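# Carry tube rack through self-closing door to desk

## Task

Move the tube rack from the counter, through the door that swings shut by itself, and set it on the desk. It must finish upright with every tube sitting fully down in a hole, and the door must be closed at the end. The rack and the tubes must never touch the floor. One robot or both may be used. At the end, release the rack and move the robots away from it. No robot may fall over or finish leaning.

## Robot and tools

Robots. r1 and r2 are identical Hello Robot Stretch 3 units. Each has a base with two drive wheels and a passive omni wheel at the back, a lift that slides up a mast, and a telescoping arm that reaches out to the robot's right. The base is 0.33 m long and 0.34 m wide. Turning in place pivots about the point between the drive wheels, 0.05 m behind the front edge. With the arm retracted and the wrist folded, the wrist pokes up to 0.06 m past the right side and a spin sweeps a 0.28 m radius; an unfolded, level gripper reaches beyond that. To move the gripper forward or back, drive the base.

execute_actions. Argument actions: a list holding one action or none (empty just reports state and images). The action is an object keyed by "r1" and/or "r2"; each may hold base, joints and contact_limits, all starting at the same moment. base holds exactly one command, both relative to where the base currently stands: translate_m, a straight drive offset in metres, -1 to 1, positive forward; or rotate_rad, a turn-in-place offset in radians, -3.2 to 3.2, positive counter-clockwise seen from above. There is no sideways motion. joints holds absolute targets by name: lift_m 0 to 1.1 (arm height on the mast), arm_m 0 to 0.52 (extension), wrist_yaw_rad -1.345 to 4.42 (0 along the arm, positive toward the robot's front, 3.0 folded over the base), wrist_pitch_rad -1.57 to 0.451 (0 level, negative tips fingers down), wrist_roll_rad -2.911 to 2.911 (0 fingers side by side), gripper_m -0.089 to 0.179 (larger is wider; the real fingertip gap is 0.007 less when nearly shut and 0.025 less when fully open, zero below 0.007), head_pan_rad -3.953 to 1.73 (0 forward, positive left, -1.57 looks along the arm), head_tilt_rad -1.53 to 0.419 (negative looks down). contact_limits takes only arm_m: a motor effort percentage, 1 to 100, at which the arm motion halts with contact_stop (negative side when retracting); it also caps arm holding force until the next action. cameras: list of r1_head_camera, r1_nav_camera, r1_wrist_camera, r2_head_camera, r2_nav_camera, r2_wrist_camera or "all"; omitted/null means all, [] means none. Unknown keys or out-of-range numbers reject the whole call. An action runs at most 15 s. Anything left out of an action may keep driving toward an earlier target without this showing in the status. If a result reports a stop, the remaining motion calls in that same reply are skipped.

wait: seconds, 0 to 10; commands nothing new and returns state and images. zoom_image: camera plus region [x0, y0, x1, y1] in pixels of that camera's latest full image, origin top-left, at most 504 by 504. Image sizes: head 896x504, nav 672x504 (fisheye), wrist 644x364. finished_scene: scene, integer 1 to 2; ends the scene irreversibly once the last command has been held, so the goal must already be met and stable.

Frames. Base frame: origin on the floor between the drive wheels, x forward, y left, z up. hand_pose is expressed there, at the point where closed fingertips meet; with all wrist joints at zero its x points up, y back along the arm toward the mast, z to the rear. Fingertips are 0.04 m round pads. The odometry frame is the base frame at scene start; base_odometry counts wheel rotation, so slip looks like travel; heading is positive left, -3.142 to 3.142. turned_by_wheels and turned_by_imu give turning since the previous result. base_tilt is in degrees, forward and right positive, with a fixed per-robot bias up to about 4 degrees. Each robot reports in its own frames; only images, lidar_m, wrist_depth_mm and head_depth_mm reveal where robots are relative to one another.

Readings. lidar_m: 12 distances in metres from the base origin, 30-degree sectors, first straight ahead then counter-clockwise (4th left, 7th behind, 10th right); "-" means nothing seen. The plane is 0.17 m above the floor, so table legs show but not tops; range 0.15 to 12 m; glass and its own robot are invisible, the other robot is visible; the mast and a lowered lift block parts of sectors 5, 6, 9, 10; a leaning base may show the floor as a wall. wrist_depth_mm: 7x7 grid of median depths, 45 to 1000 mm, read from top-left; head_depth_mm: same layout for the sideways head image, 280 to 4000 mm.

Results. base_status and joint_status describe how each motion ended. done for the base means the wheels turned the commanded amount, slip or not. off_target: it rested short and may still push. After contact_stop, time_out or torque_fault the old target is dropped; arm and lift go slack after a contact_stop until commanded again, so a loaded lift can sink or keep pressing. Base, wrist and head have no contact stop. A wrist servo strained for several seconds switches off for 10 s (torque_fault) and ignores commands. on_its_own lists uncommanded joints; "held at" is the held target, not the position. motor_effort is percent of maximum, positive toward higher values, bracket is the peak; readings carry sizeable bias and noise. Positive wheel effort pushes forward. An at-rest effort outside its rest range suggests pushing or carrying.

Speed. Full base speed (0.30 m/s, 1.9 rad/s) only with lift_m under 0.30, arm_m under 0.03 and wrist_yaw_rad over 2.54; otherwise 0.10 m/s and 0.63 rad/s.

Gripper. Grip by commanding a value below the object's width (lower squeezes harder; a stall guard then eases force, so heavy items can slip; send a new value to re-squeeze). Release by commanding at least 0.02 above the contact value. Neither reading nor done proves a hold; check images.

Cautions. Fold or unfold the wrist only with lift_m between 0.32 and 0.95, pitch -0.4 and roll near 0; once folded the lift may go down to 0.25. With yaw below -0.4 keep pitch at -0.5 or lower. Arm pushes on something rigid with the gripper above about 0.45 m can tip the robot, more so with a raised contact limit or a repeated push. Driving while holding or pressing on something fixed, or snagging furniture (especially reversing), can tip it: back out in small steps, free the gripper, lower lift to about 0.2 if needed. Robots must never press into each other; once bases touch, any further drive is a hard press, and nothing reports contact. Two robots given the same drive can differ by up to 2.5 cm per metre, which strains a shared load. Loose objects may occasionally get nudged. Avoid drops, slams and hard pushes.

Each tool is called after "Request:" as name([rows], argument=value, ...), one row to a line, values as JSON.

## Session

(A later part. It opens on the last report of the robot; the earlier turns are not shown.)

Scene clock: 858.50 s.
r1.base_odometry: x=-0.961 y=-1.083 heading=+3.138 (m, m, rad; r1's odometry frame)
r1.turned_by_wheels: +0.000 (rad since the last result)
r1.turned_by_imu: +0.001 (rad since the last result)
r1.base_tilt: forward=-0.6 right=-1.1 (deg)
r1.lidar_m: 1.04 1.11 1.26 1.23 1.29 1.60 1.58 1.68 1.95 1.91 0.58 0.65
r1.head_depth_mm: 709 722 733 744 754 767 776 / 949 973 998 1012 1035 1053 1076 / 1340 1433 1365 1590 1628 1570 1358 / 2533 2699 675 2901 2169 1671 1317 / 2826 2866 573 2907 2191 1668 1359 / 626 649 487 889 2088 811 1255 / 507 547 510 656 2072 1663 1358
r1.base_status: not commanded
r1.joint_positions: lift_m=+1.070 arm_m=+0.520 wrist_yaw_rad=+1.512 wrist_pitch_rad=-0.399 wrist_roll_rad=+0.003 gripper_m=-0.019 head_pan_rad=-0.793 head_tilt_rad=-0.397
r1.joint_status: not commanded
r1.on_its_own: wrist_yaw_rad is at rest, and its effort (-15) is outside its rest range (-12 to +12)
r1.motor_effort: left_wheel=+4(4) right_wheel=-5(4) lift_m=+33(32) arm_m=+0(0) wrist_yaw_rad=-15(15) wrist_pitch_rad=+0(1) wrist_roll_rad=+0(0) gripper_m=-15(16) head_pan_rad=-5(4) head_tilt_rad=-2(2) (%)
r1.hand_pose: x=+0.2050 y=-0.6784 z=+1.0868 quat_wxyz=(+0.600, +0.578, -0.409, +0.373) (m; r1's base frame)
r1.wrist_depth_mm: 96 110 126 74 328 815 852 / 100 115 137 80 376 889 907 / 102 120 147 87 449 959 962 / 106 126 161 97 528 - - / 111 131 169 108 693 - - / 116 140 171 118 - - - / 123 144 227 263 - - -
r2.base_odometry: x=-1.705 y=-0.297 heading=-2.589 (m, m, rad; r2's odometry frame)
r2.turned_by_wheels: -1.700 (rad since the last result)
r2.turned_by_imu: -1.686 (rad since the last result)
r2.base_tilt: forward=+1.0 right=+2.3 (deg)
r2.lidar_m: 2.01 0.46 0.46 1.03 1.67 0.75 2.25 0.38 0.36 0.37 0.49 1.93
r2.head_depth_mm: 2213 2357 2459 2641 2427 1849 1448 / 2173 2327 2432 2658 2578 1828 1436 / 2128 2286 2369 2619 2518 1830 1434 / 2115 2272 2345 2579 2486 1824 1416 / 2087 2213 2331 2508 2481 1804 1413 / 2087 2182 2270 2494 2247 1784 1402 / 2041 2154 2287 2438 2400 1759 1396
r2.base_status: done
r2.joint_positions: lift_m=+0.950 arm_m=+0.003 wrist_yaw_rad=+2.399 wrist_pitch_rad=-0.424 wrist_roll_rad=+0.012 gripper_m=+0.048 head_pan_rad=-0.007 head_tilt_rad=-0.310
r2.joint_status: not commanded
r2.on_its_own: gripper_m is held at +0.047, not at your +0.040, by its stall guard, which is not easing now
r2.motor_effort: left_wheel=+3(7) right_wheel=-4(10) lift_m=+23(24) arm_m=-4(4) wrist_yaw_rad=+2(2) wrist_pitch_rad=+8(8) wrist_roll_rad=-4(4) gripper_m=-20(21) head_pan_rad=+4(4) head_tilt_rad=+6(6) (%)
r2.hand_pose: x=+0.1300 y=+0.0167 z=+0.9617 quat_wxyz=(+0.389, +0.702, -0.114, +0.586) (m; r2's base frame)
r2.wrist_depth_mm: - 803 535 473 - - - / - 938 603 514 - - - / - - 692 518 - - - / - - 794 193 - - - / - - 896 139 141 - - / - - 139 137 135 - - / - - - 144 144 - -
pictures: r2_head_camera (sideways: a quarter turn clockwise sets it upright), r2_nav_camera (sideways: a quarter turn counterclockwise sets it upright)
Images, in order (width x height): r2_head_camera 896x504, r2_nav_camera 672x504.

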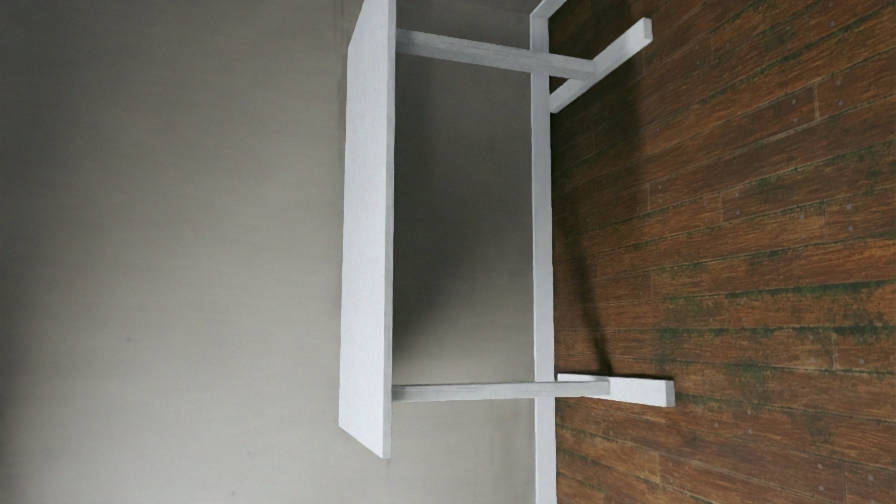

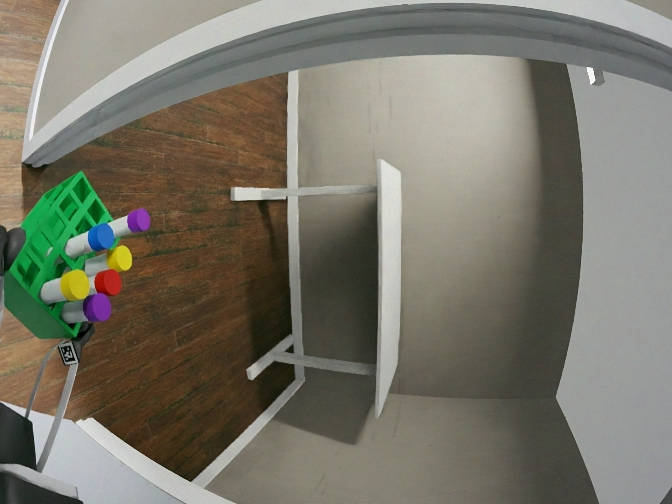

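Request:
execute_actions([
  {"r2":{"base":{"translate_m":1.0},"joints":{"wrist_yaw_rad":1.57}}},
], cameras=["r2_nav_camera","r2_head_camera"])

Scene clock: 884.80 s.
r1.base_odometry: x=-0.961 y=-1.083 heading=+3.138 (m, m, rad; r1's odometry frame)
r1.turned_by_wheels: +0.000 (rad since the last result)
r1.turned_by_imu: +0.002 (rad since the last result)
r1.base_tilt: forward=-0.6 right=-1.1 (deg)
r1.lidar_m: 1.04 1.12 1.26 1.23 1.30 1.61 1.58 1.68 1.95 1.91 0.58 1.63
r1.head_depth_mm: 708 722 736 746 756 767 775 / 948 973 992 1012 1032 1055 1074 / 1344 1434 1521 1596 1637 1561 1362 / 2532 2686 2942 2973 2179 1677 1361 / 2853 3046 3332 3105 2172 1677 1354 / 2969 3169 3330 3096 2176 1668 1355 / 2794 2911 3123 3097 1911 1652 1356
r1.base_status: not commanded
r1.joint_positions: lift_m=+1.070 arm_m=+0.520 wrist_yaw_rad=+1.512 wrist_pitch_rad=-0.399 wrist_roll_rad=+0.003 gripper_m=-0.019 head_pan_rad=-0.793 head_tilt_rad=-0.397
r1.joint_status: not commanded
r1.on_its_own: wrist_yaw_rad is at rest, and its effort (-15) is outside its rest range (-12 to +12)
r1.motor_effort: left_wheel=+4(4) right_wheel=-5(4) lift_m=+33(33) arm_m=-1(1) wrist_yaw_rad=-15(15) wrist_pitch_rad=-1(1) wrist_roll_rad=+0(0) gripper_m=-15(15) head_pan_rad=-4(4) head_tilt_rad=-1(2) (%)
r1.hand_pose: x=+0.2050 y=-0.6784 z=+1.0868 quat_wxyz=(+0.600, +0.578, -0.409, +0.373) (m; r1's base frame)
r1.wrist_depth_mm: 96 110 126 74 329 818 832 / 100 115 137 80 377 895 943 / 102 120 147 87 446 - - / 106 125 161 97 544 - - / 111 132 168 107 705 - - / 116 139 172 118 - - - / 124 144 227 266 - - -
r2.base_odometry: x=-2.556 y=-0.822 heading=-2.588 (m, m, rad; r2's odometry frame)
r2.turned_by_wheels: +0.000 (rad since the last result)
r2.turned_by_imu: +0.007 (rad since the last result)
r2.base_tilt: forward=+1.0 right=+2.3 (deg)
r2.lidar_m: 1.51 1.05 1.96 2.35 0.80 0.63 1.22 0.87 0.81 1.40 1.42 1.40
r2.head_depth_mm: 1309 1413 1494 1198 1723 1811 1438 / 1301 1384 1482 1187 856 1774 1419 / 1287 1369 1457 1159 845 1760 1434 / 1276 1350 1448 1131 838 1742 1420 / 1261 1336 1414 1113 825 1723 1404 / 1244 1312 1398 1091 815 1694 1402 / 1228 1300 1380 1083 804 1550 1249
r2.base_status: done
r2.joint_positions: lift_m=+0.950 arm_m=+0.003 wrist_yaw_rad=+1.572 wrist_pitch_rad=-0.424 wrist_roll_rad=+0.012 gripper_m=+0.048 head_pan_rad=-0.007 head_tilt_rad=-0.310
r2.joint_status: all done
r2.on_its_own: gripper_m is held at +0.047, not at your +0.040, by its stall guard, which is not easing now
r2.motor_effort: left_wheel=+2(9) right_wheel=-4(5) lift_m=+24(23) arm_m=-4(4) wrist_yaw_rad=+0(6) wrist_pitch_rad=+8(8) wrist_roll_rad=-3(3) gripper_m=-20(22) head_pan_rad=+4(4) head_tilt_rad=+6(6) (%)
r2.hand_pose: x=+0.2023 y=-0.1479 z=+0.9617 quat_wxyz=(+0.592, +0.596, -0.386, +0.380) (m; r2's base frame)
r2.wrist_depth_mm: - - - - - - - / 686 647 715 690 - - - / - - - - - - - / - - - 215 160 - - / - - - 139 141 - - / - - 139 137 135 - - / - - - 144 145 - -
pictures: r2_head_camera (sideways: a quarter turn clockwise sets it upright), r2_nav_camera (sideways: a quarter turn counterclockwise sets it upright)
Images, in order (width x height): r2_head_camera 896x504, r2_nav_camera 672x504.

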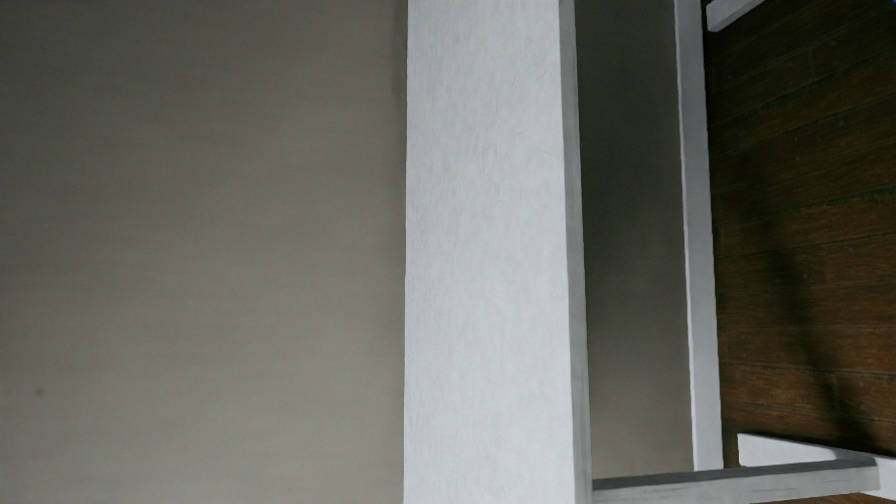

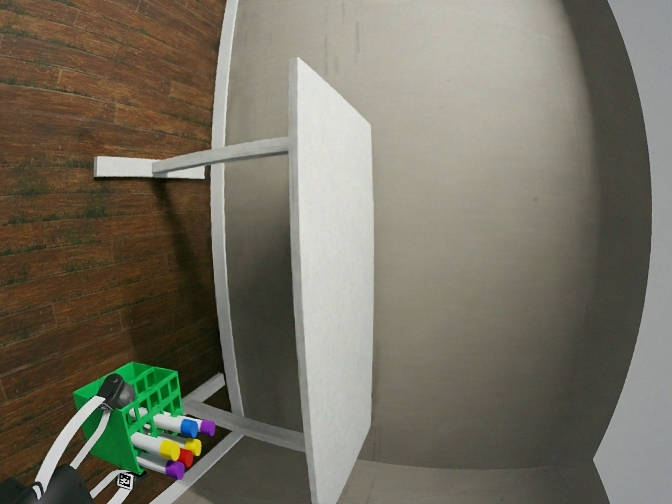

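Request:
execute_actions([
  {"r1":{"base":{"translate_m":0.09},"joints":{"arm_m":0.39,"wrist_yaw_rad":1.51}},"r2":{"base":{"translate_m":0.45},"joints":{"head_tilt_rad":-0.6}}},
], cameras=["r2_nav_camera","r2_head_camera"])

Scene clock: 926.23 s.
r1.base_odometry: x=-1.051 y=-1.083 heading=+3.139 (m, m, rad; r1's odometry frame)
r1.turned_by_wheels: +0.001 (rad since the last result)
r1.turned_by_imu: +0.002 (rad since the last result)
r1.base_tilt: forward=-0.6 right=-1.1 (deg)
r1.lidar_m: 0.95 1.02 1.25 1.22 1.29 1.69 1.67 1.78 1.95 1.92 0.49 2.06
r1.head_depth_mm: 593 582 572 558 543 546 614 / 1023 994 959 928 896 864 832 / 2246 2423 2564 2700 1815 1619 1327 / 2527 2721 2952 2958 2166 1661 1356 / 2841 3034 3358 3099 2157 1668 1351 / 2858 3042 3203 3039 2169 1670 1352 / 2681 2820 3040 3089 1990 1666 1353
r1.base_status: done
r1.joint_positions: lift_m=+1.070 arm_m=+0.391 wrist_yaw_rad=+1.431 wrist_pitch_rad=-0.395 wrist_roll_rad=+0.002 gripper_m=-0.019 head_pan_rad=-0.793 head_tilt_rad=-0.397
r1.joint_status: wrist_yaw_rad off_target (ended at +1.431, target +1.510); the others done
r1.on_its_own: wrist_yaw_rad is held at +1.452, not at your +1.510, by its stall guard, which is not easing now; right_wheel is at rest, and its effort (-20) is outside its rest range (-18 to +18); wrist_yaw_rad is at rest, and its effort (+25) is outside its rest range (-12 to +12)
r1.motor_effort: left_wheel=+11(21) right_wheel=-20(31) lift_m=+32(32) arm_m=-9(13) wrist_yaw_rad=+25(48) wrist_pitch_rad=-2(2) wrist_roll_rad=+0(0) gripper_m=-17(20) head_pan_rad=-4(4) head_tilt_rad=-2(2) (%)
r1.hand_pose: x=+0.2037 y=-0.5674 z=+1.0877 quat_wxyz=(+0.614, +0.560, -0.433, +0.349) (m; r1's base frame)
r1.wrist_depth_mm: 95 108 129 74 282 598 828 / 99 113 138 80 317 778 933 / 103 119 148 88 365 942 975 / 107 125 164 97 435 - - / 112 132 170 108 570 - - / 119 140 170 120 910 - - / - 146 221 144 803 - -
r2.base_odometry: x=-2.939 y=-1.059 heading=-2.589 (m, m, rad; r2's odometry frame)
r2.turned_by_wheels: -0.001 (rad since the last result)
r2.turned_by_imu: -0.066 (rad since the last result)
r2.base_tilt: forward=+1.0 right=+2.2 (deg)
r2.lidar_m: 1.08 0.66 1.33 2.40 1.63 1.03 1.05 1.10 1.15 1.36 1.08 1.08
r2.head_depth_mm: 927 1040 912 627 475 377 325 / 911 1017 900 619 472 390 379 / 898 999 883 612 468 402 1185 / 882 982 876 607 466 388 1185 / 865 962 857 601 462 375 1176 / 850 942 846 598 459 373 1169 / 835 927 840 588 454 370 1136
r2.base_status: done
r2.joint_positions: lift_m=+0.950 arm_m=+0.003 wrist_yaw_rad=+1.563 wrist_pitch_rad=-0.509 wrist_roll_rad=+0.012 gripper_m=+0.048 head_pan_rad=-0.007 head_tilt_rad=-0.593
r2.joint_status: all done
r2.on_its_own: gripper_m is held at +0.047, not at your +0.040, by its stall guard, which is not easing now; right_wheel is at rest, and its effort (+31) is outside its rest range (-18 to +18); wrist_pitch_rad is at rest, and its effort (+37) is outside its rest range (-20 to +32)
r2.motor_effort: left_wheel=+1(8) right_wheel=+31(53) lift_m=+24(24) arm_m=-4(4) wrist_yaw_rad=+9(48) wrist_pitch_rad=+37(42) wrist_roll_rad=-3(3) gripper_m=-27(29) head_pan_rad=+4(4) head_tilt_rad=-4(32) (%)
r2.hand_pose: x=+0.1907 y=-0.1497 z=+0.9432 quat_wxyz=(+0.609, +0.610, -0.363, +0.352) (m; r2's base frame)
r2.wrist_depth_mm: 681 653 630 596 575 558 547 / 394 386 374 365 355 348 344 / 277 271 267 165 150 268 281 / 223 229 235 168 123 - - / 706 - - 139 136 - - / - - 121 125 132 - - / - - - 136 150 - -
pictures: r2_head_camera (sideways: a quarter turn clockwise sets it upright), r2_nav_camera (sideways: a quarter turn counterclockwise sets it upright)
Images, in order (width x height): r2_head_camera 896x504, r2_nav_camera 672x504.

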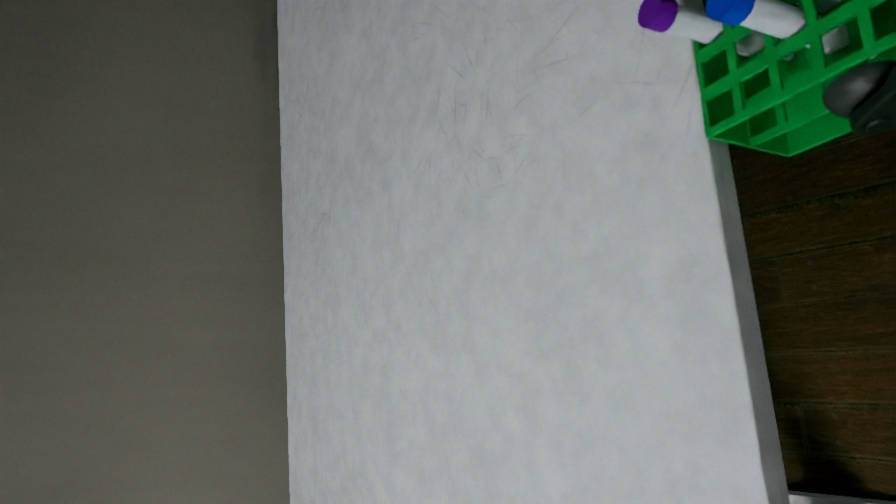

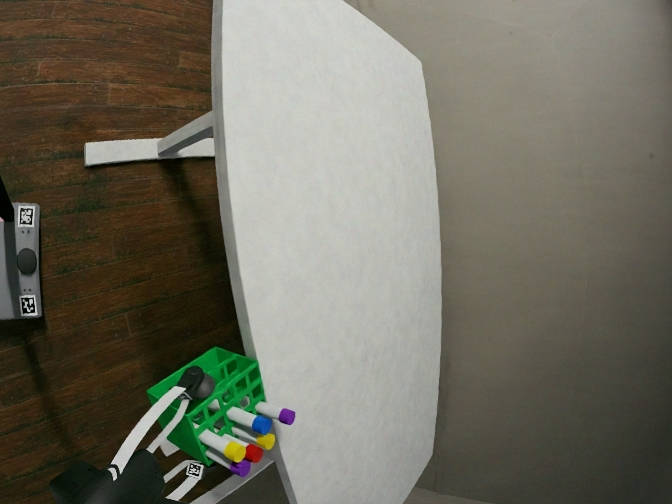

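Request:
execute_actions([
  {"r2": {"base": {"translate_m": -0.12}}},
])

Scene clock: 961.83 s.
r1.base_odometry: x=-1.051 y=-1.083 heading=+3.139 (m, m, rad; r1's odometry frame)
r1.turned_by_wheels: +0.000 (rad since the last result)
r1.turned_by_imu: +0.001 (rad since the last result)
r1.base_tilt: forward=-0.5 right=-1.0 (deg)
r1.lidar_m: 0.95 1.02 1.25 1.22 1.29 1.70 1.67 1.77 1.95 1.92 0.48 1.88
r1.head_depth_mm: 592 583 571 555 545 547 614 / 1022 990 958 929 895 863 836 / 2272 2431 2557 2672 1828 1613 1320 / 2547 2684 2931 2970 2171 1668 1351 / 2876 3045 3347 3070 2181 1673 1351 / 2881 3048 3235 3064 2179 1669 1357 / 2702 2865 3042 3079 1937 1676 1350
r1.base_status: not commanded
r1.joint_positions: lift_m=+1.070 arm_m=+0.391 wrist_yaw_rad=+1.431 wrist_pitch_rad=-0.395 wrist_roll_rad=+0.002 gripper_m=-0.019 head_pan_rad=-0.793 head_tilt_rad=-0.397
r1.joint_status: not commanded
r1.on_its_own: wrist_yaw_rad is held at +1.452, not at your +1.510, by its stall guard, which is not easing now; right_wheel is at rest, and its effort (-19) is outside its rest range (-18 to +18); wrist_yaw_rad is at rest, and its effort (+25) is outside its rest range (-12 to +12)
r1.motor_effort: left_wheel=+11(11) right_wheel=-19(19) lift_m=+32(32) arm_m=-9(9) wrist_yaw_rad=+25(25) wrist_pitch_rad=-2(2) wrist_roll_rad=+0(0) gripper_m=-17(17) head_pan_rad=-4(4) head_tilt_rad=-2(2) (%)
r1.hand_pose: x=+0.2037 y=-0.5674 z=+1.0877 quat_wxyz=(+0.614, +0.560, -0.433, +0.349) (m; r1's base frame)
r1.wrist_depth_mm: 96 108 129 74 279 604 809 / 99 113 138 80 317 796 907 / 102 118 148 88 368 934 984 / 107 125 163 97 432 - - / 112 131 170 107 560 - - / 119 140 171 120 940 - - / - 147 220 144 850 - -
r2.base_odometry: x=-2.837 y=-0.996 heading=-2.589 (m, m, rad; r2's odometry frame)
r2.turned_by_wheels: +0.000 (rad since the last result)
r2.turned_by_imu: +0.001 (rad since the last result)
r2.base_tilt: forward=+1.0 right=+2.2 (deg)
r2.lidar_m: 1.19 0.76 1.47 2.38 1.43 0.91 0.97 1.05 1.02 1.38 1.38 1.16
r2.head_depth_mm: 1035 1160 902 623 529 361 316 / 1009 1135 894 620 524 390 396 / 1001 1107 884 611 519 1401 1186 / 981 1089 869 604 498 1404 1178 / 963 1072 855 600 492 1387 1178 / 946 1055 846 594 473 1394 1173 / 932 1027 836 591 470 1374 1152
r2.base_status: done
r2.joint_positions: lift_m=+0.950 arm_m=+0.003 wrist_yaw_rad=+1.568 wrist_pitch_rad=-0.430 wrist_roll_rad=+0.012 gripper_m=+0.048 head_pan_rad=-0.007 head_tilt_rad=-0.593
r2.joint_status: not commanded
r2.on_its_own: gripper_m is held at +0.047, not at your +0.040, by its stall guard, which is not easing now
r2.motor_effort: left_wheel=+1(5) right_wheel=-1(26) lift_m=+24(24) arm_m=-4(3) wrist_yaw_rad=+1(16) wrist_pitch_rad=+10(37) wrist_roll_rad=-3(3) gripper_m=-24(26) head_pan_rad=+4(4) head_tilt_rad=-4(5) (%)
r2.hand_pose: x=+0.2015 y=-0.1486 z=+0.9603 quat_wxyz=(+0.594, +0.597, -0.386, +0.378) (m; r2's base frame)
r2.wrist_depth_mm: 937 - - - - - - / 573 554 533 520 514 492 486 / 359 350 345 168 362 943 - / 701 - - 170 133 - - / - - - 140 137 - - / - - 121 127 135 - - / - - - 135 149 - -
pictures: r1_head_camera (sideways: a quarter turn clockwise sets it upright), r1_nav_camera (sideways: a quarter turn counterclockwise sets it upright), r1_wrist_camera, r2_head_camera (sideways: a quarter turn clockwise sets it upright), r2_nav_camera (sideways: a quarter turn counterclockwise sets it upright), r2_wrist_camera
Images, in order (width x height): r1_head_camera 896x504, r1_nav_camera 672x504, r1_wrist_camera 644x364, r2_head_camera 896x504, r2_nav_camera 672x504, r2_wrist_camera 644x364.

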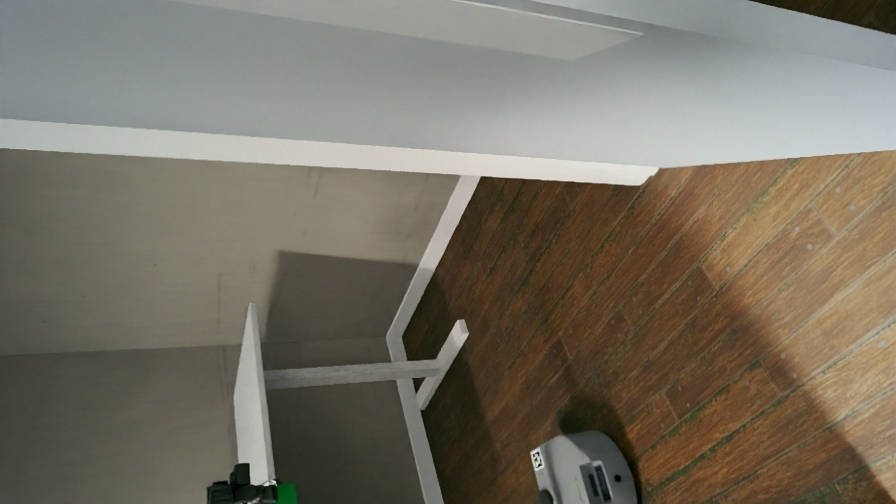

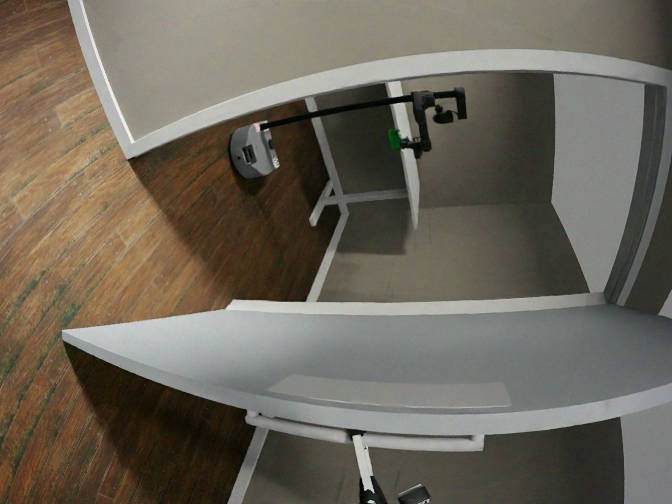

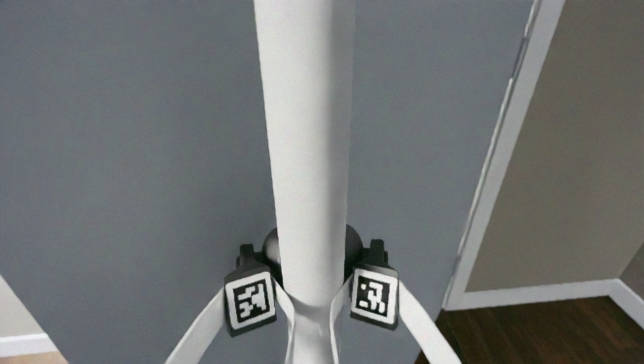

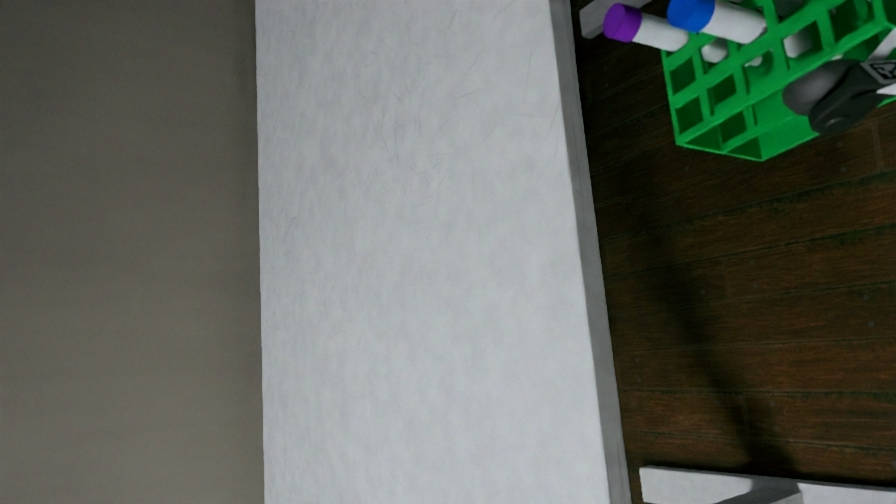

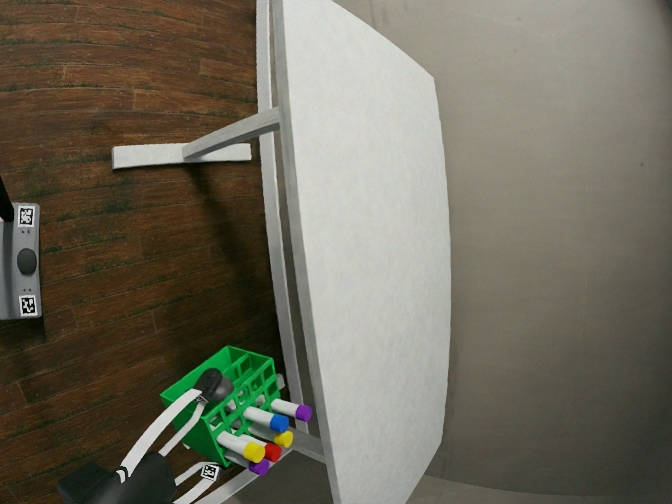

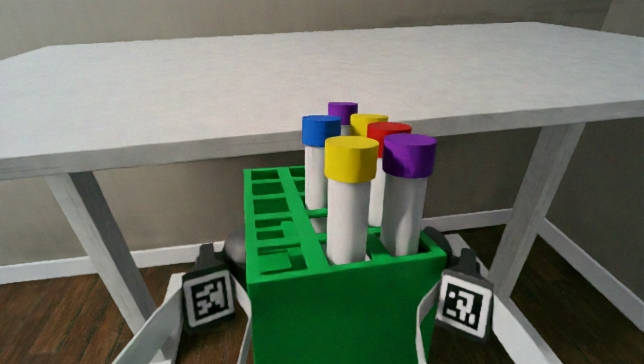

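Request:
execute_actions([
  {"r2": {"joints": {"lift_m": 1.09, "wrist_pitch_rad": -0.42}}, "r1": {"base": {"translate_m": 0.09}, "joints": {"arm_m": 0.312, "wrist_yaw_rad": 1.47}}},
], cameras=["r1_nav_camera", "r2_head_camera", "r2_nav_camera", "r2_wrist_camera"])

Scene clock: 974.63 s.
r1.base_odometry: x=-1.141 y=-1.083 heading=+3.139 (m, m, rad; r1's odometry frame)
r1.turned_by_wheels: +0.000 (rad since the last result)
r1.turned_by_imu: +0.001 (rad since the last result)
r1.base_tilt: forward=-0.6 right=-1.0 (deg)
r1.lidar_m: 0.86 0.92 1.34 1.22 1.28 1.79 1.76 1.87 1.96 1.93 0.42 1.79
r1.head_depth_mm: 426 367 366 389 429 552 1361 / 1228 1299 1340 971 731 585 547 / 2291 2410 2610 2732 2081 1667 1355 / 2538 2714 2955 2967 2183 1667 1354 / 2841 3047 3290 3012 2183 1668 1358 / 2812 2944 3139 3053 2172 1665 1355 / 2648 2647 2961 3018 1910 1670 1346
r1.base_status: done
r1.joint_positions: lift_m=+1.070 arm_m=+0.312 wrist_yaw_rad=+1.420 wrist_pitch_rad=-0.400 wrist_roll_rad=+0.002 gripper_m=-0.019 head_pan_rad=-0.793 head_tilt_rad=-0.397
r1.joint_status: wrist_yaw_rad off_target (ended at +1.420, target +1.470); the others done
r1.on_its_own: wrist_yaw_rad is held at +1.423, not at your +1.470, by its stall guard, which is not easing now
r1.motor_effort: left_wheel=+6(17) right_wheel=-11(21) lift_m=+32(32) arm_m=-6(11) wrist_yaw_rad=+3(43) wrist_pitch_rad=+0(2) wrist_roll_rad=+0(0) gripper_m=-15(18) head_pan_rad=-4(4) head_tilt_rad=-2(2) (%)
r1.hand_pose: x=+0.2027 y=-0.4915 z=+1.0866 quat_wxyz=(+0.617, +0.559, -0.434, +0.345) (m; r1's base frame)
r1.wrist_depth_mm: 99 111 125 73 236 376 752 / 103 117 134 79 264 454 807 / 108 123 145 87 299 580 898 / 114 131 158 97 347 799 - / 120 138 171 107 420 - - / 133 148 176 119 602 - - / - 157 223 144 674 - -
r2.base_odometry: x=-2.837 y=-0.996 heading=-2.589 (m, m, rad; r2's odometry frame)
r2.turned_by_wheels: +0.000 (rad since the last result)
r2.turned_by_imu: +0.001 (rad since the last result)
r2.base_tilt: forward=+1.0 right=+2.3 (deg)
r2.lidar_m: 1.20 0.76 1.47 2.38 1.43 0.91 0.96 1.05 1.01 1.37 1.38 1.16
r2.head_depth_mm: 1034 1154 905 623 316 - 1192 / 1012 1135 895 617 324 1378 1194 / 996 1109 884 610 520 1409 1194 / 978 1089 868 605 498 1410 1180 / 964 1070 857 601 494 1397 1170 / 949 1046 851 594 474 1387 1172 / 932 1032 836 589 470 1368 1155
r2.base_status: not commanded
r2.joint_positions: lift_m=+1.090 arm_m=+0.003 wrist_yaw_rad=+1.568 wrist_pitch_rad=-0.443 wrist_roll_rad=+0.012 gripper_m=+0.048 head_pan_rad=-0.007 head_tilt_rad=-0.593
r2.joint_status: all done
r2.on_its_own: gripper_m is held at +0.047, not at your +0.040, by its stall guard, which is not easing now
r2.motor_effort: left_wheel=+1(1) right_wheel=-1(1) lift_m=+44(47) arm_m=-3(3) wrist_yaw_rad=+2(1) wrist_pitch_rad=+8(9) wrist_roll_rad=-3(3) gripper_m=-24(24) head_pan_rad=+4(4) head_tilt_rad=-4(4) (%)
r2.hand_pose: x=+0.1998 y=-0.1486 z=+1.0966 quat_wxyz=(+0.596, +0.599, -0.382, +0.374) (m; r2's base frame)
r2.wrist_depth_mm: 962 - - - - - - / - - - - 997 985 - / 706 696 692 169 621 649 642 / 521 516 489 171 132 492 509 / 415 406 407 141 137 - - / - - 121 127 135 - - / - - - 135 149 - -
pictures: r1_nav_camera (sideways: a quarter turn counterclockwise sets it upright), r2_head_camera (sideways: a quarter turn clockwise sets it upright), r2_nav_camera (sideways: a quarter turn counterclockwise sets it upright), r2_wrist_camera
Images, in order (width x height): r1_nav_camera 672x504, r2_head_camera 896x504, r2_nav_camera 672x504, r2_wrist_camera 644x364.

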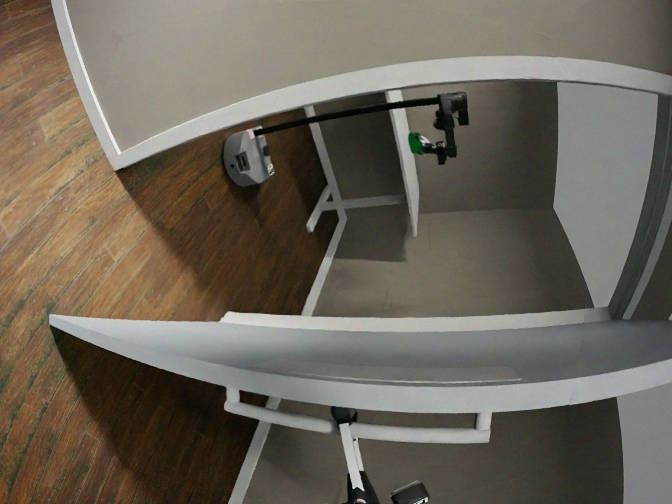

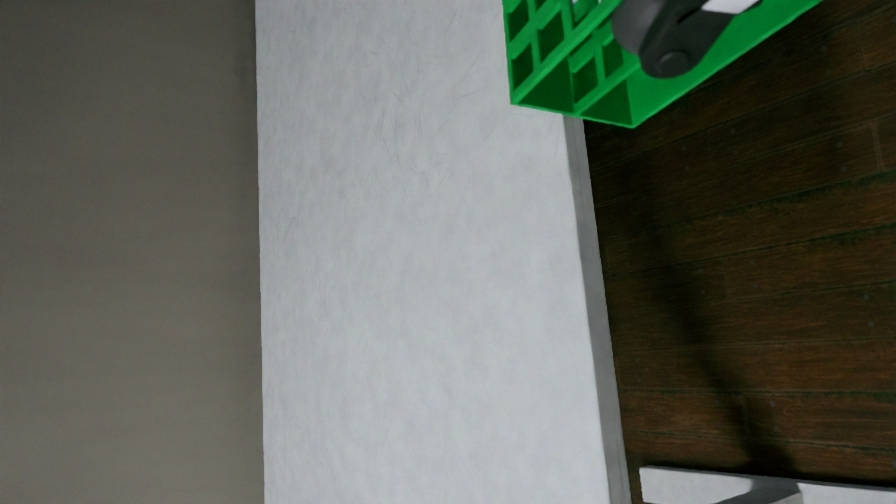

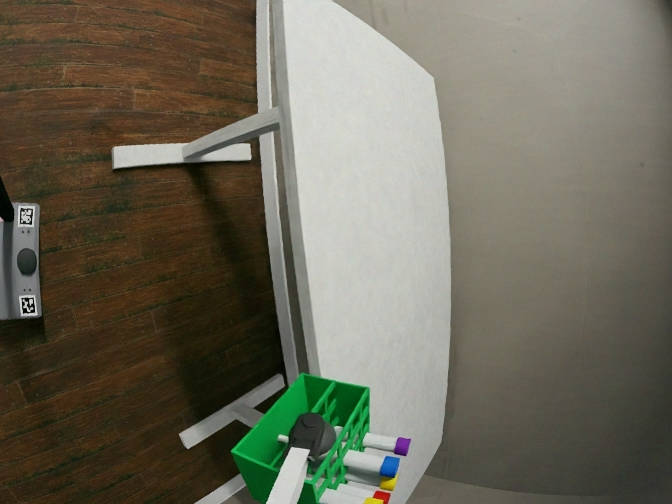

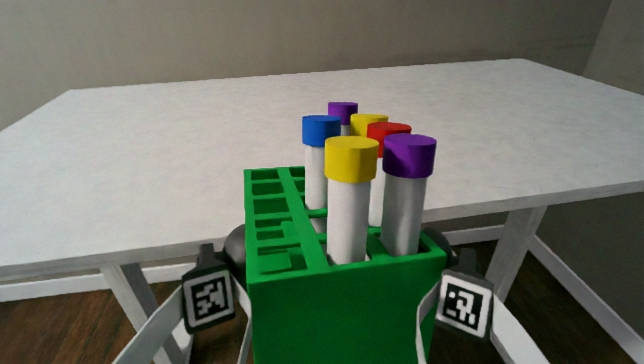

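Request:
execute_actions([
  {"r2": {"base": {"translate_m": 0.2}}, "r1": {"base": {"translate_m": 0.15}, "joints": {"arm_m": 0.209}}},
], cameras=["r1_nav_camera", "r2_head_camera", "r2_nav_camera", "r2_wrist_camera"])

Scene clock: 998.67 s.
r1.base_odometry: x=-1.291 y=-1.082 heading=+3.139 (m, m, rad; r1's odometry frame)
r1.turned_by_wheels: +0.000 (rad since the last result)
r1.turned_by_imu: +0.001 (rad since the last result)
r1.base_tilt: forward=-0.6 right=-1.1 (deg)
r1.lidar_m: 0.71 0.77 1.11 1.21 1.27 1.83 1.91 2.03 1.97 1.94 0.35 0.72
r1.head_depth_mm: 402 370 784 1171 1209 460 1326 / - 286 308 341 428 577 989 / 2325 2435 2597 348 376 413 459 / 2534 2775 2936 3020 2154 1671 1354 / 2822 3000 3161 2887 2161 1667 1361 / 2678 2819 3051 3067 2182 1682 1357 / 2491 2492 2818 2904 1910 1667 1351
r1.base_status: done
r1.joint_positions: lift_m=+1.070 arm_m=+0.210 wrist_yaw_rad=+1.405 wrist_pitch_rad=-0.397 wrist_roll_rad=+0.002 gripper_m=-0.019 head_pan_rad=-0.793 head_tilt_rad=-0.397
r1.joint_status: all done
r1.on_its_own: wrist_yaw_rad is held at +1.423, not at your +1.470, by its stall guard, which is not easing now; wrist_yaw_rad is at rest, and its effort (+20) is outside its rest range (-12 to +12)
r1.motor_effort: left_wheel=+0(9) right_wheel=-6(16) lift_m=+32(32) arm_m=-7(14) wrist_yaw_rad=+20(70) wrist_pitch_rad=-1(2) wrist_roll_rad=+0(0) gripper_m=-16(21) head_pan_rad=-5(4) head_tilt_rad=-1(1) (%)
r1.hand_pose: x=+0.2025 y=-0.3920 z=+1.0873 quat_wxyz=(+0.619, +0.555, -0.439, +0.341) (m; r1's base frame)
r1.wrist_depth_mm: 103 113 126 73 195 255 373 / 108 119 134 80 215 292 456 / 115 128 148 87 242 342 589 / 123 137 158 97 276 411 804 / 670 147 175 108 322 521 932 / 775 159 182 119 404 700 - / 887 183 227 144 463 - -
r2.base_odometry: x=-3.007 y=-1.101 heading=-2.589 (m, m, rad; r2's odometry frame)
r2.turned_by_wheels: +0.000 (rad since the last result)
r2.turned_by_imu: +0.002 (rad since the last result)
r2.base_tilt: forward=+1.0 right=+2.3 (deg)
r2.lidar_m: 1.00 0.60 0.61 2.41 1.77 1.11 1.10 1.16 1.25 1.34 1.02 1.06
r2.head_depth_mm: 856 957 911 623 315 - 337 / 839 942 892 617 325 371 334 / 827 918 881 612 468 378 325 / 813 904 871 605 464 376 316 / 800 886 854 599 461 374 315 / 783 871 847 594 457 371 313 / 774 854 839 589 454 370 311
r2.base_status: done
r2.joint_positions: lift_m=+1.090 arm_m=+0.003 wrist_yaw_rad=+1.568 wrist_pitch_rad=-0.443 wrist_roll_rad=+0.012 gripper_m=+0.048 head_pan_rad=-0.007 head_tilt_rad=-0.593
r2.joint_status: not commanded
r2.on_its_own: gripper_m is held at +0.047, not at your +0.040, by its stall guard, which is not easing now
r2.motor_effort: left_wheel=+1(6) right_wheel=-1(5) lift_m=+45(44) arm_m=-4(4) wrist_yaw_rad=+4(3) wrist_pitch_rad=+8(8) wrist_roll_rad=-3(3) gripper_m=-25(25) head_pan_rad=+4(4) head_tilt_rad=-4(4) (%)
r2.hand_pose: x=+0.1998 y=-0.1486 z=+1.0966 quat_wxyz=(+0.596, +0.599, -0.382, +0.374) (m; r2's base frame)
r2.wrist_depth_mm: 792 815 844 875 914 954 1000 / 864 875 919 945 969 995 - / 703 705 682 168 623 658 642 / 526 519 488 170 133 492 483 / 415 406 397 141 137 391 386 / 343 338 121 127 135 325 321 / 289 288 272 135 148 280 293
pictures: r1_nav_camera (sideways: a quarter turn counterclockwise sets it upright), r2_head_camera (sideways: a quarter turn clockwise sets it upright), r2_nav_camera (sideways: a quarter turn counterclockwise sets it upright), r2_wrist_camera
Images, in order (width x height): r1_nav_camera 672x504, r2_head_camera 896x504, r2_nav_camera 672x504, r2_wrist_camera 644x364.

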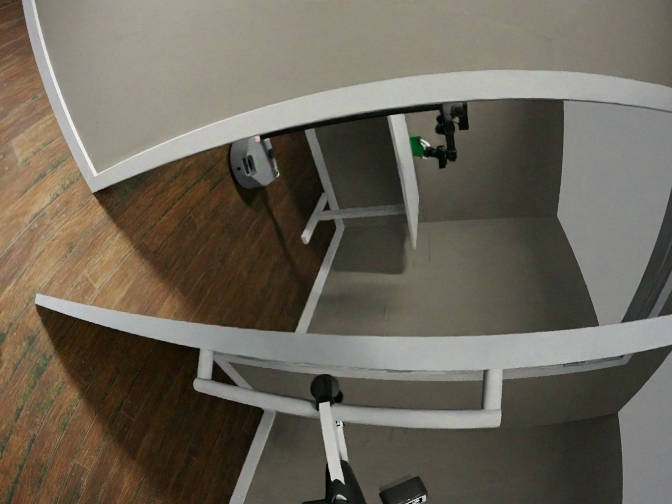

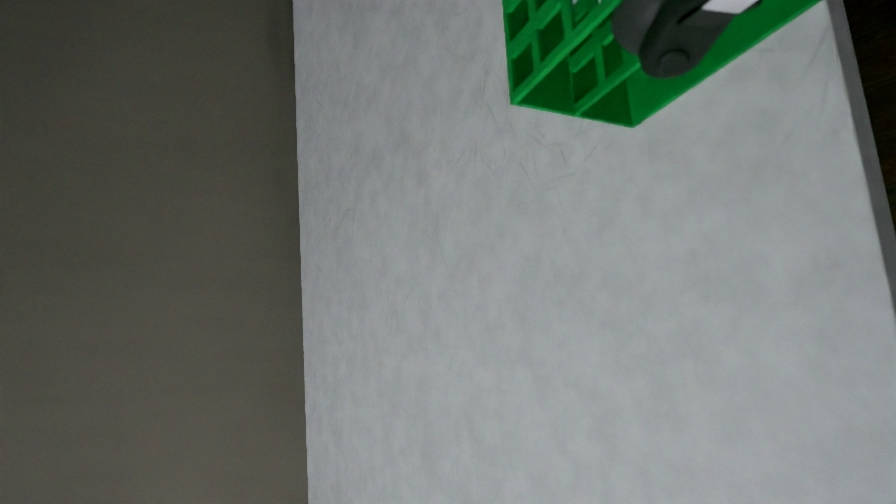

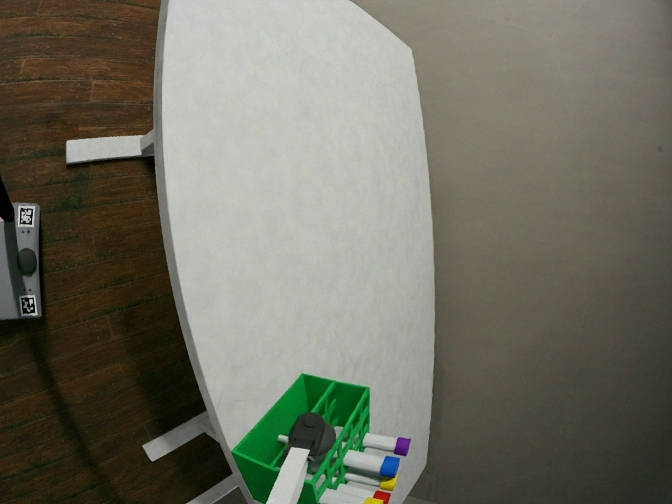

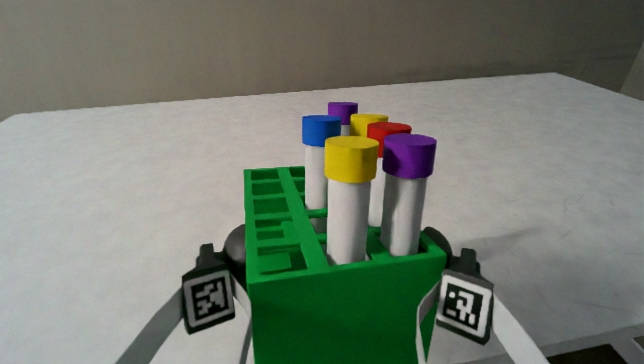

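Request:
execute_actions([
  {"r2": {"base": {"translate_m": 0.12}}, "r1": {"base": {"translate_m": 0.15}, "joints": {"arm_m": 0.14, "wrist_yaw_rad": 1.45}}},
], cameras=["r1_nav_camera", "r1_wrist_camera", "r2_head_camera", "r2_nav_camera", "r2_wrist_camera"])

Scene clock: 1020.07 s.
r1.base_odometry: x=-1.441 y=-1.082 heading=+3.140 (m, m, rad; r1's odometry frame)
r1.turned_by_wheels: +0.000 (rad since the last result)
r1.turned_by_imu: +0.000 (rad since the last result)
r1.base_tilt: forward=-0.5 right=-1.1 (deg)
r1.lidar_m: 0.56 0.60 0.88 1.20 1.27 1.81 2.06 2.19 1.99 1.70 0.32 0.33
r1.head_depth_mm: 388 404 302 321 345 1177 1319 / 305 299 376 431 488 534 453 / - 288 303 324 365 419 468 / - - 288 306 335 370 418 / 2689 2864 3051 2943 2191 1677 1354 / 2523 2671 2825 2931 2074 1679 1351 / 2365 1915 2662 2775 1893 1621 733
r1.base_status: done
r1.joint_positions: lift_m=+1.070 arm_m=+0.140 wrist_yaw_rad=+1.371 wrist_pitch_rad=-0.396 wrist_roll_rad=+0.002 gripper_m=-0.019 head_pan_rad=-0.793 head_tilt_rad=-0.397
r1.joint_status: wrist_yaw_rad off_target (ended at +1.371, target +1.450); the others done
r1.on_its_own: wrist_yaw_rad is held at +1.375, not at your +1.450, by its stall guard, which is not easing now
r1.motor_effort: left_wheel=+1(7) right_wheel=-4(8) lift_m=+32(32) arm_m=-6(19) wrist_yaw_rad=+4(100) wrist_pitch_rad=-2(2) wrist_roll_rad=+0(0) gripper_m=-16(25) head_pan_rad=-4(4) head_tilt_rad=-2(2) (%)
r1.hand_pose: x=+0.2012 y=-0.3306 z=+1.0874 quat_wxyz=(+0.625, +0.547, -0.449, +0.331) (m; r1's base frame)
r1.wrist_depth_mm: 109 117 127 74 175 211 262 / 115 125 136 80 192 235 304 / 125 133 149 88 214 269 363 / 461 143 162 97 241 313 442 / 516 156 178 108 278 376 573 / 567 177 189 119 336 461 822 / 643 645 234 144 386 610 -
r2.base_odometry: x=-3.109 y=-1.164 heading=-2.589 (m, m, rad; r2's odometry frame)
r2.turned_by_wheels: +0.000 (rad since the last result)
r2.turned_by_imu: +0.002 (rad since the last result)
r2.base_tilt: forward=+1.0 right=+2.3 (deg)
r2.lidar_m: 0.88 0.89 0.51 2.13 1.97 1.24 1.22 1.26 1.39 1.32 0.94 0.97
r2.head_depth_mm: 752 844 901 623 315 - 321 / 736 826 885 617 325 369 320 / 725 807 864 610 468 378 318 / 712 794 844 606 464 376 317 / 701 778 828 600 460 373 314 / 690 762 822 593 458 372 313 / 676 751 809 589 454 370 312
r2.base_status: done
r2.joint_positions: lift_m=+1.090 arm_m=+0.003 wrist_yaw_rad=+1.568 wrist_pitch_rad=-0.443 wrist_roll_rad=+0.012 gripper_m=+0.048 head_pan_rad=-0.007 head_tilt_rad=-0.593
r2.joint_status: not commanded
r2.on_its_own: gripper_m is held at +0.047, not at your +0.040, by its stall guard, which is not easing now
r2.motor_effort: left_wheel=+1(5) right_wheel=-1(5) lift_m=+44(44) arm_m=-4(4) wrist_yaw_rad=+2(2) wrist_pitch_rad=+8(8) wrist_roll_rad=-3(3) gripper_m=-25(24) head_pan_rad=+4(4) head_tilt_rad=-5(5) (%)
r2.hand_pose: x=+0.1998 y=-0.1486 z=+1.0966 quat_wxyz=(+0.596, +0.599, -0.382, +0.374) (m; r2's base frame)
r2.wrist_depth_mm: 696 723 739 772 807 849 864 / 743 783 820 839 863 885 964 / 726 701 691 169 622 647 645 / 526 518 487 170 132 485 484 / 412 410 399 141 136 393 386 / 340 336 121 127 135 326 325 / 291 290 271 135 149 277 277
pictures: r1_nav_camera (sideways: a quarter turn counterclockwise sets it upright), r1_wrist_camera, r2_head_camera (sideways: a quarter turn clockwise sets it upright), r2_nav_camera (sideways: a quarter turn counterclockwise sets it upright), r2_wrist_camera
Images, in order (width x height): r1_nav_camera 672x504, r1_wrist_camera 644x364, r2_head_camera 896x504, r2_nav_camera 672x504, r2_wrist_camera 644x364.

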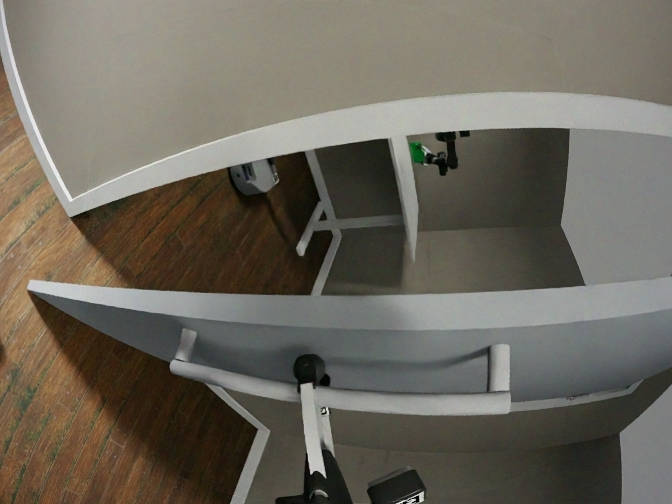

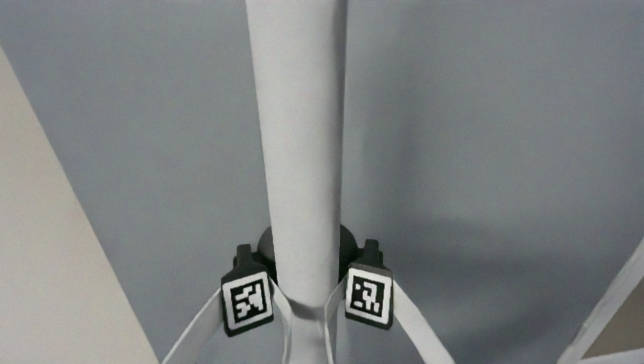

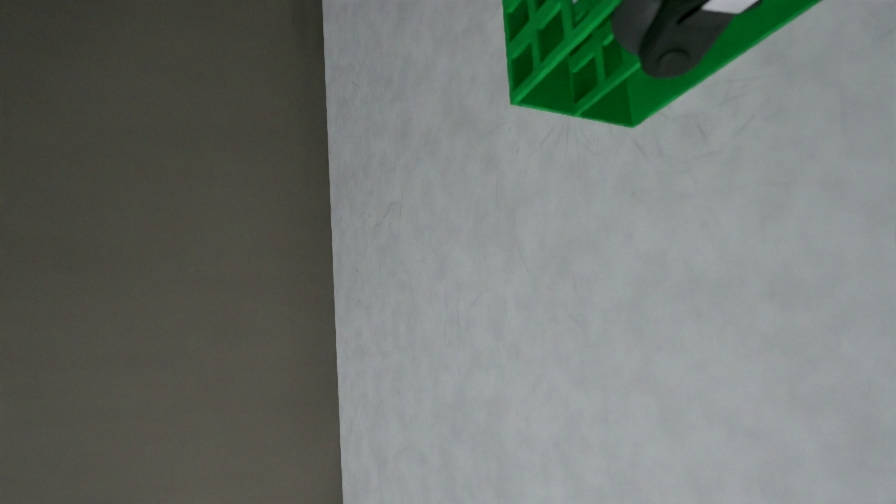

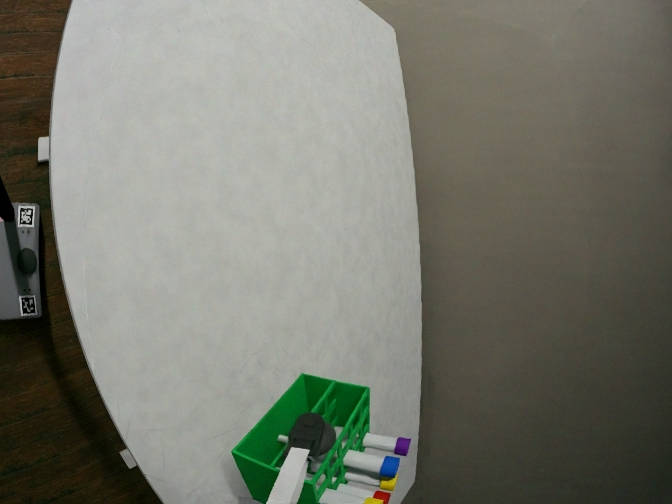

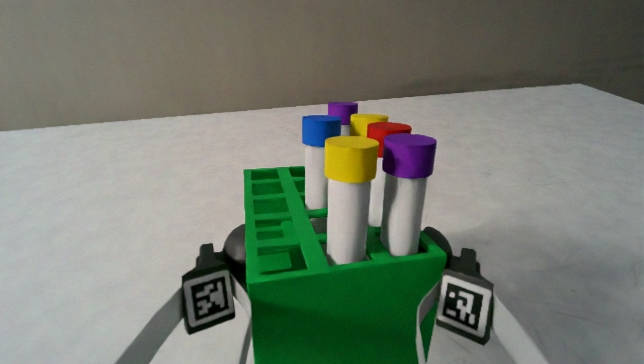

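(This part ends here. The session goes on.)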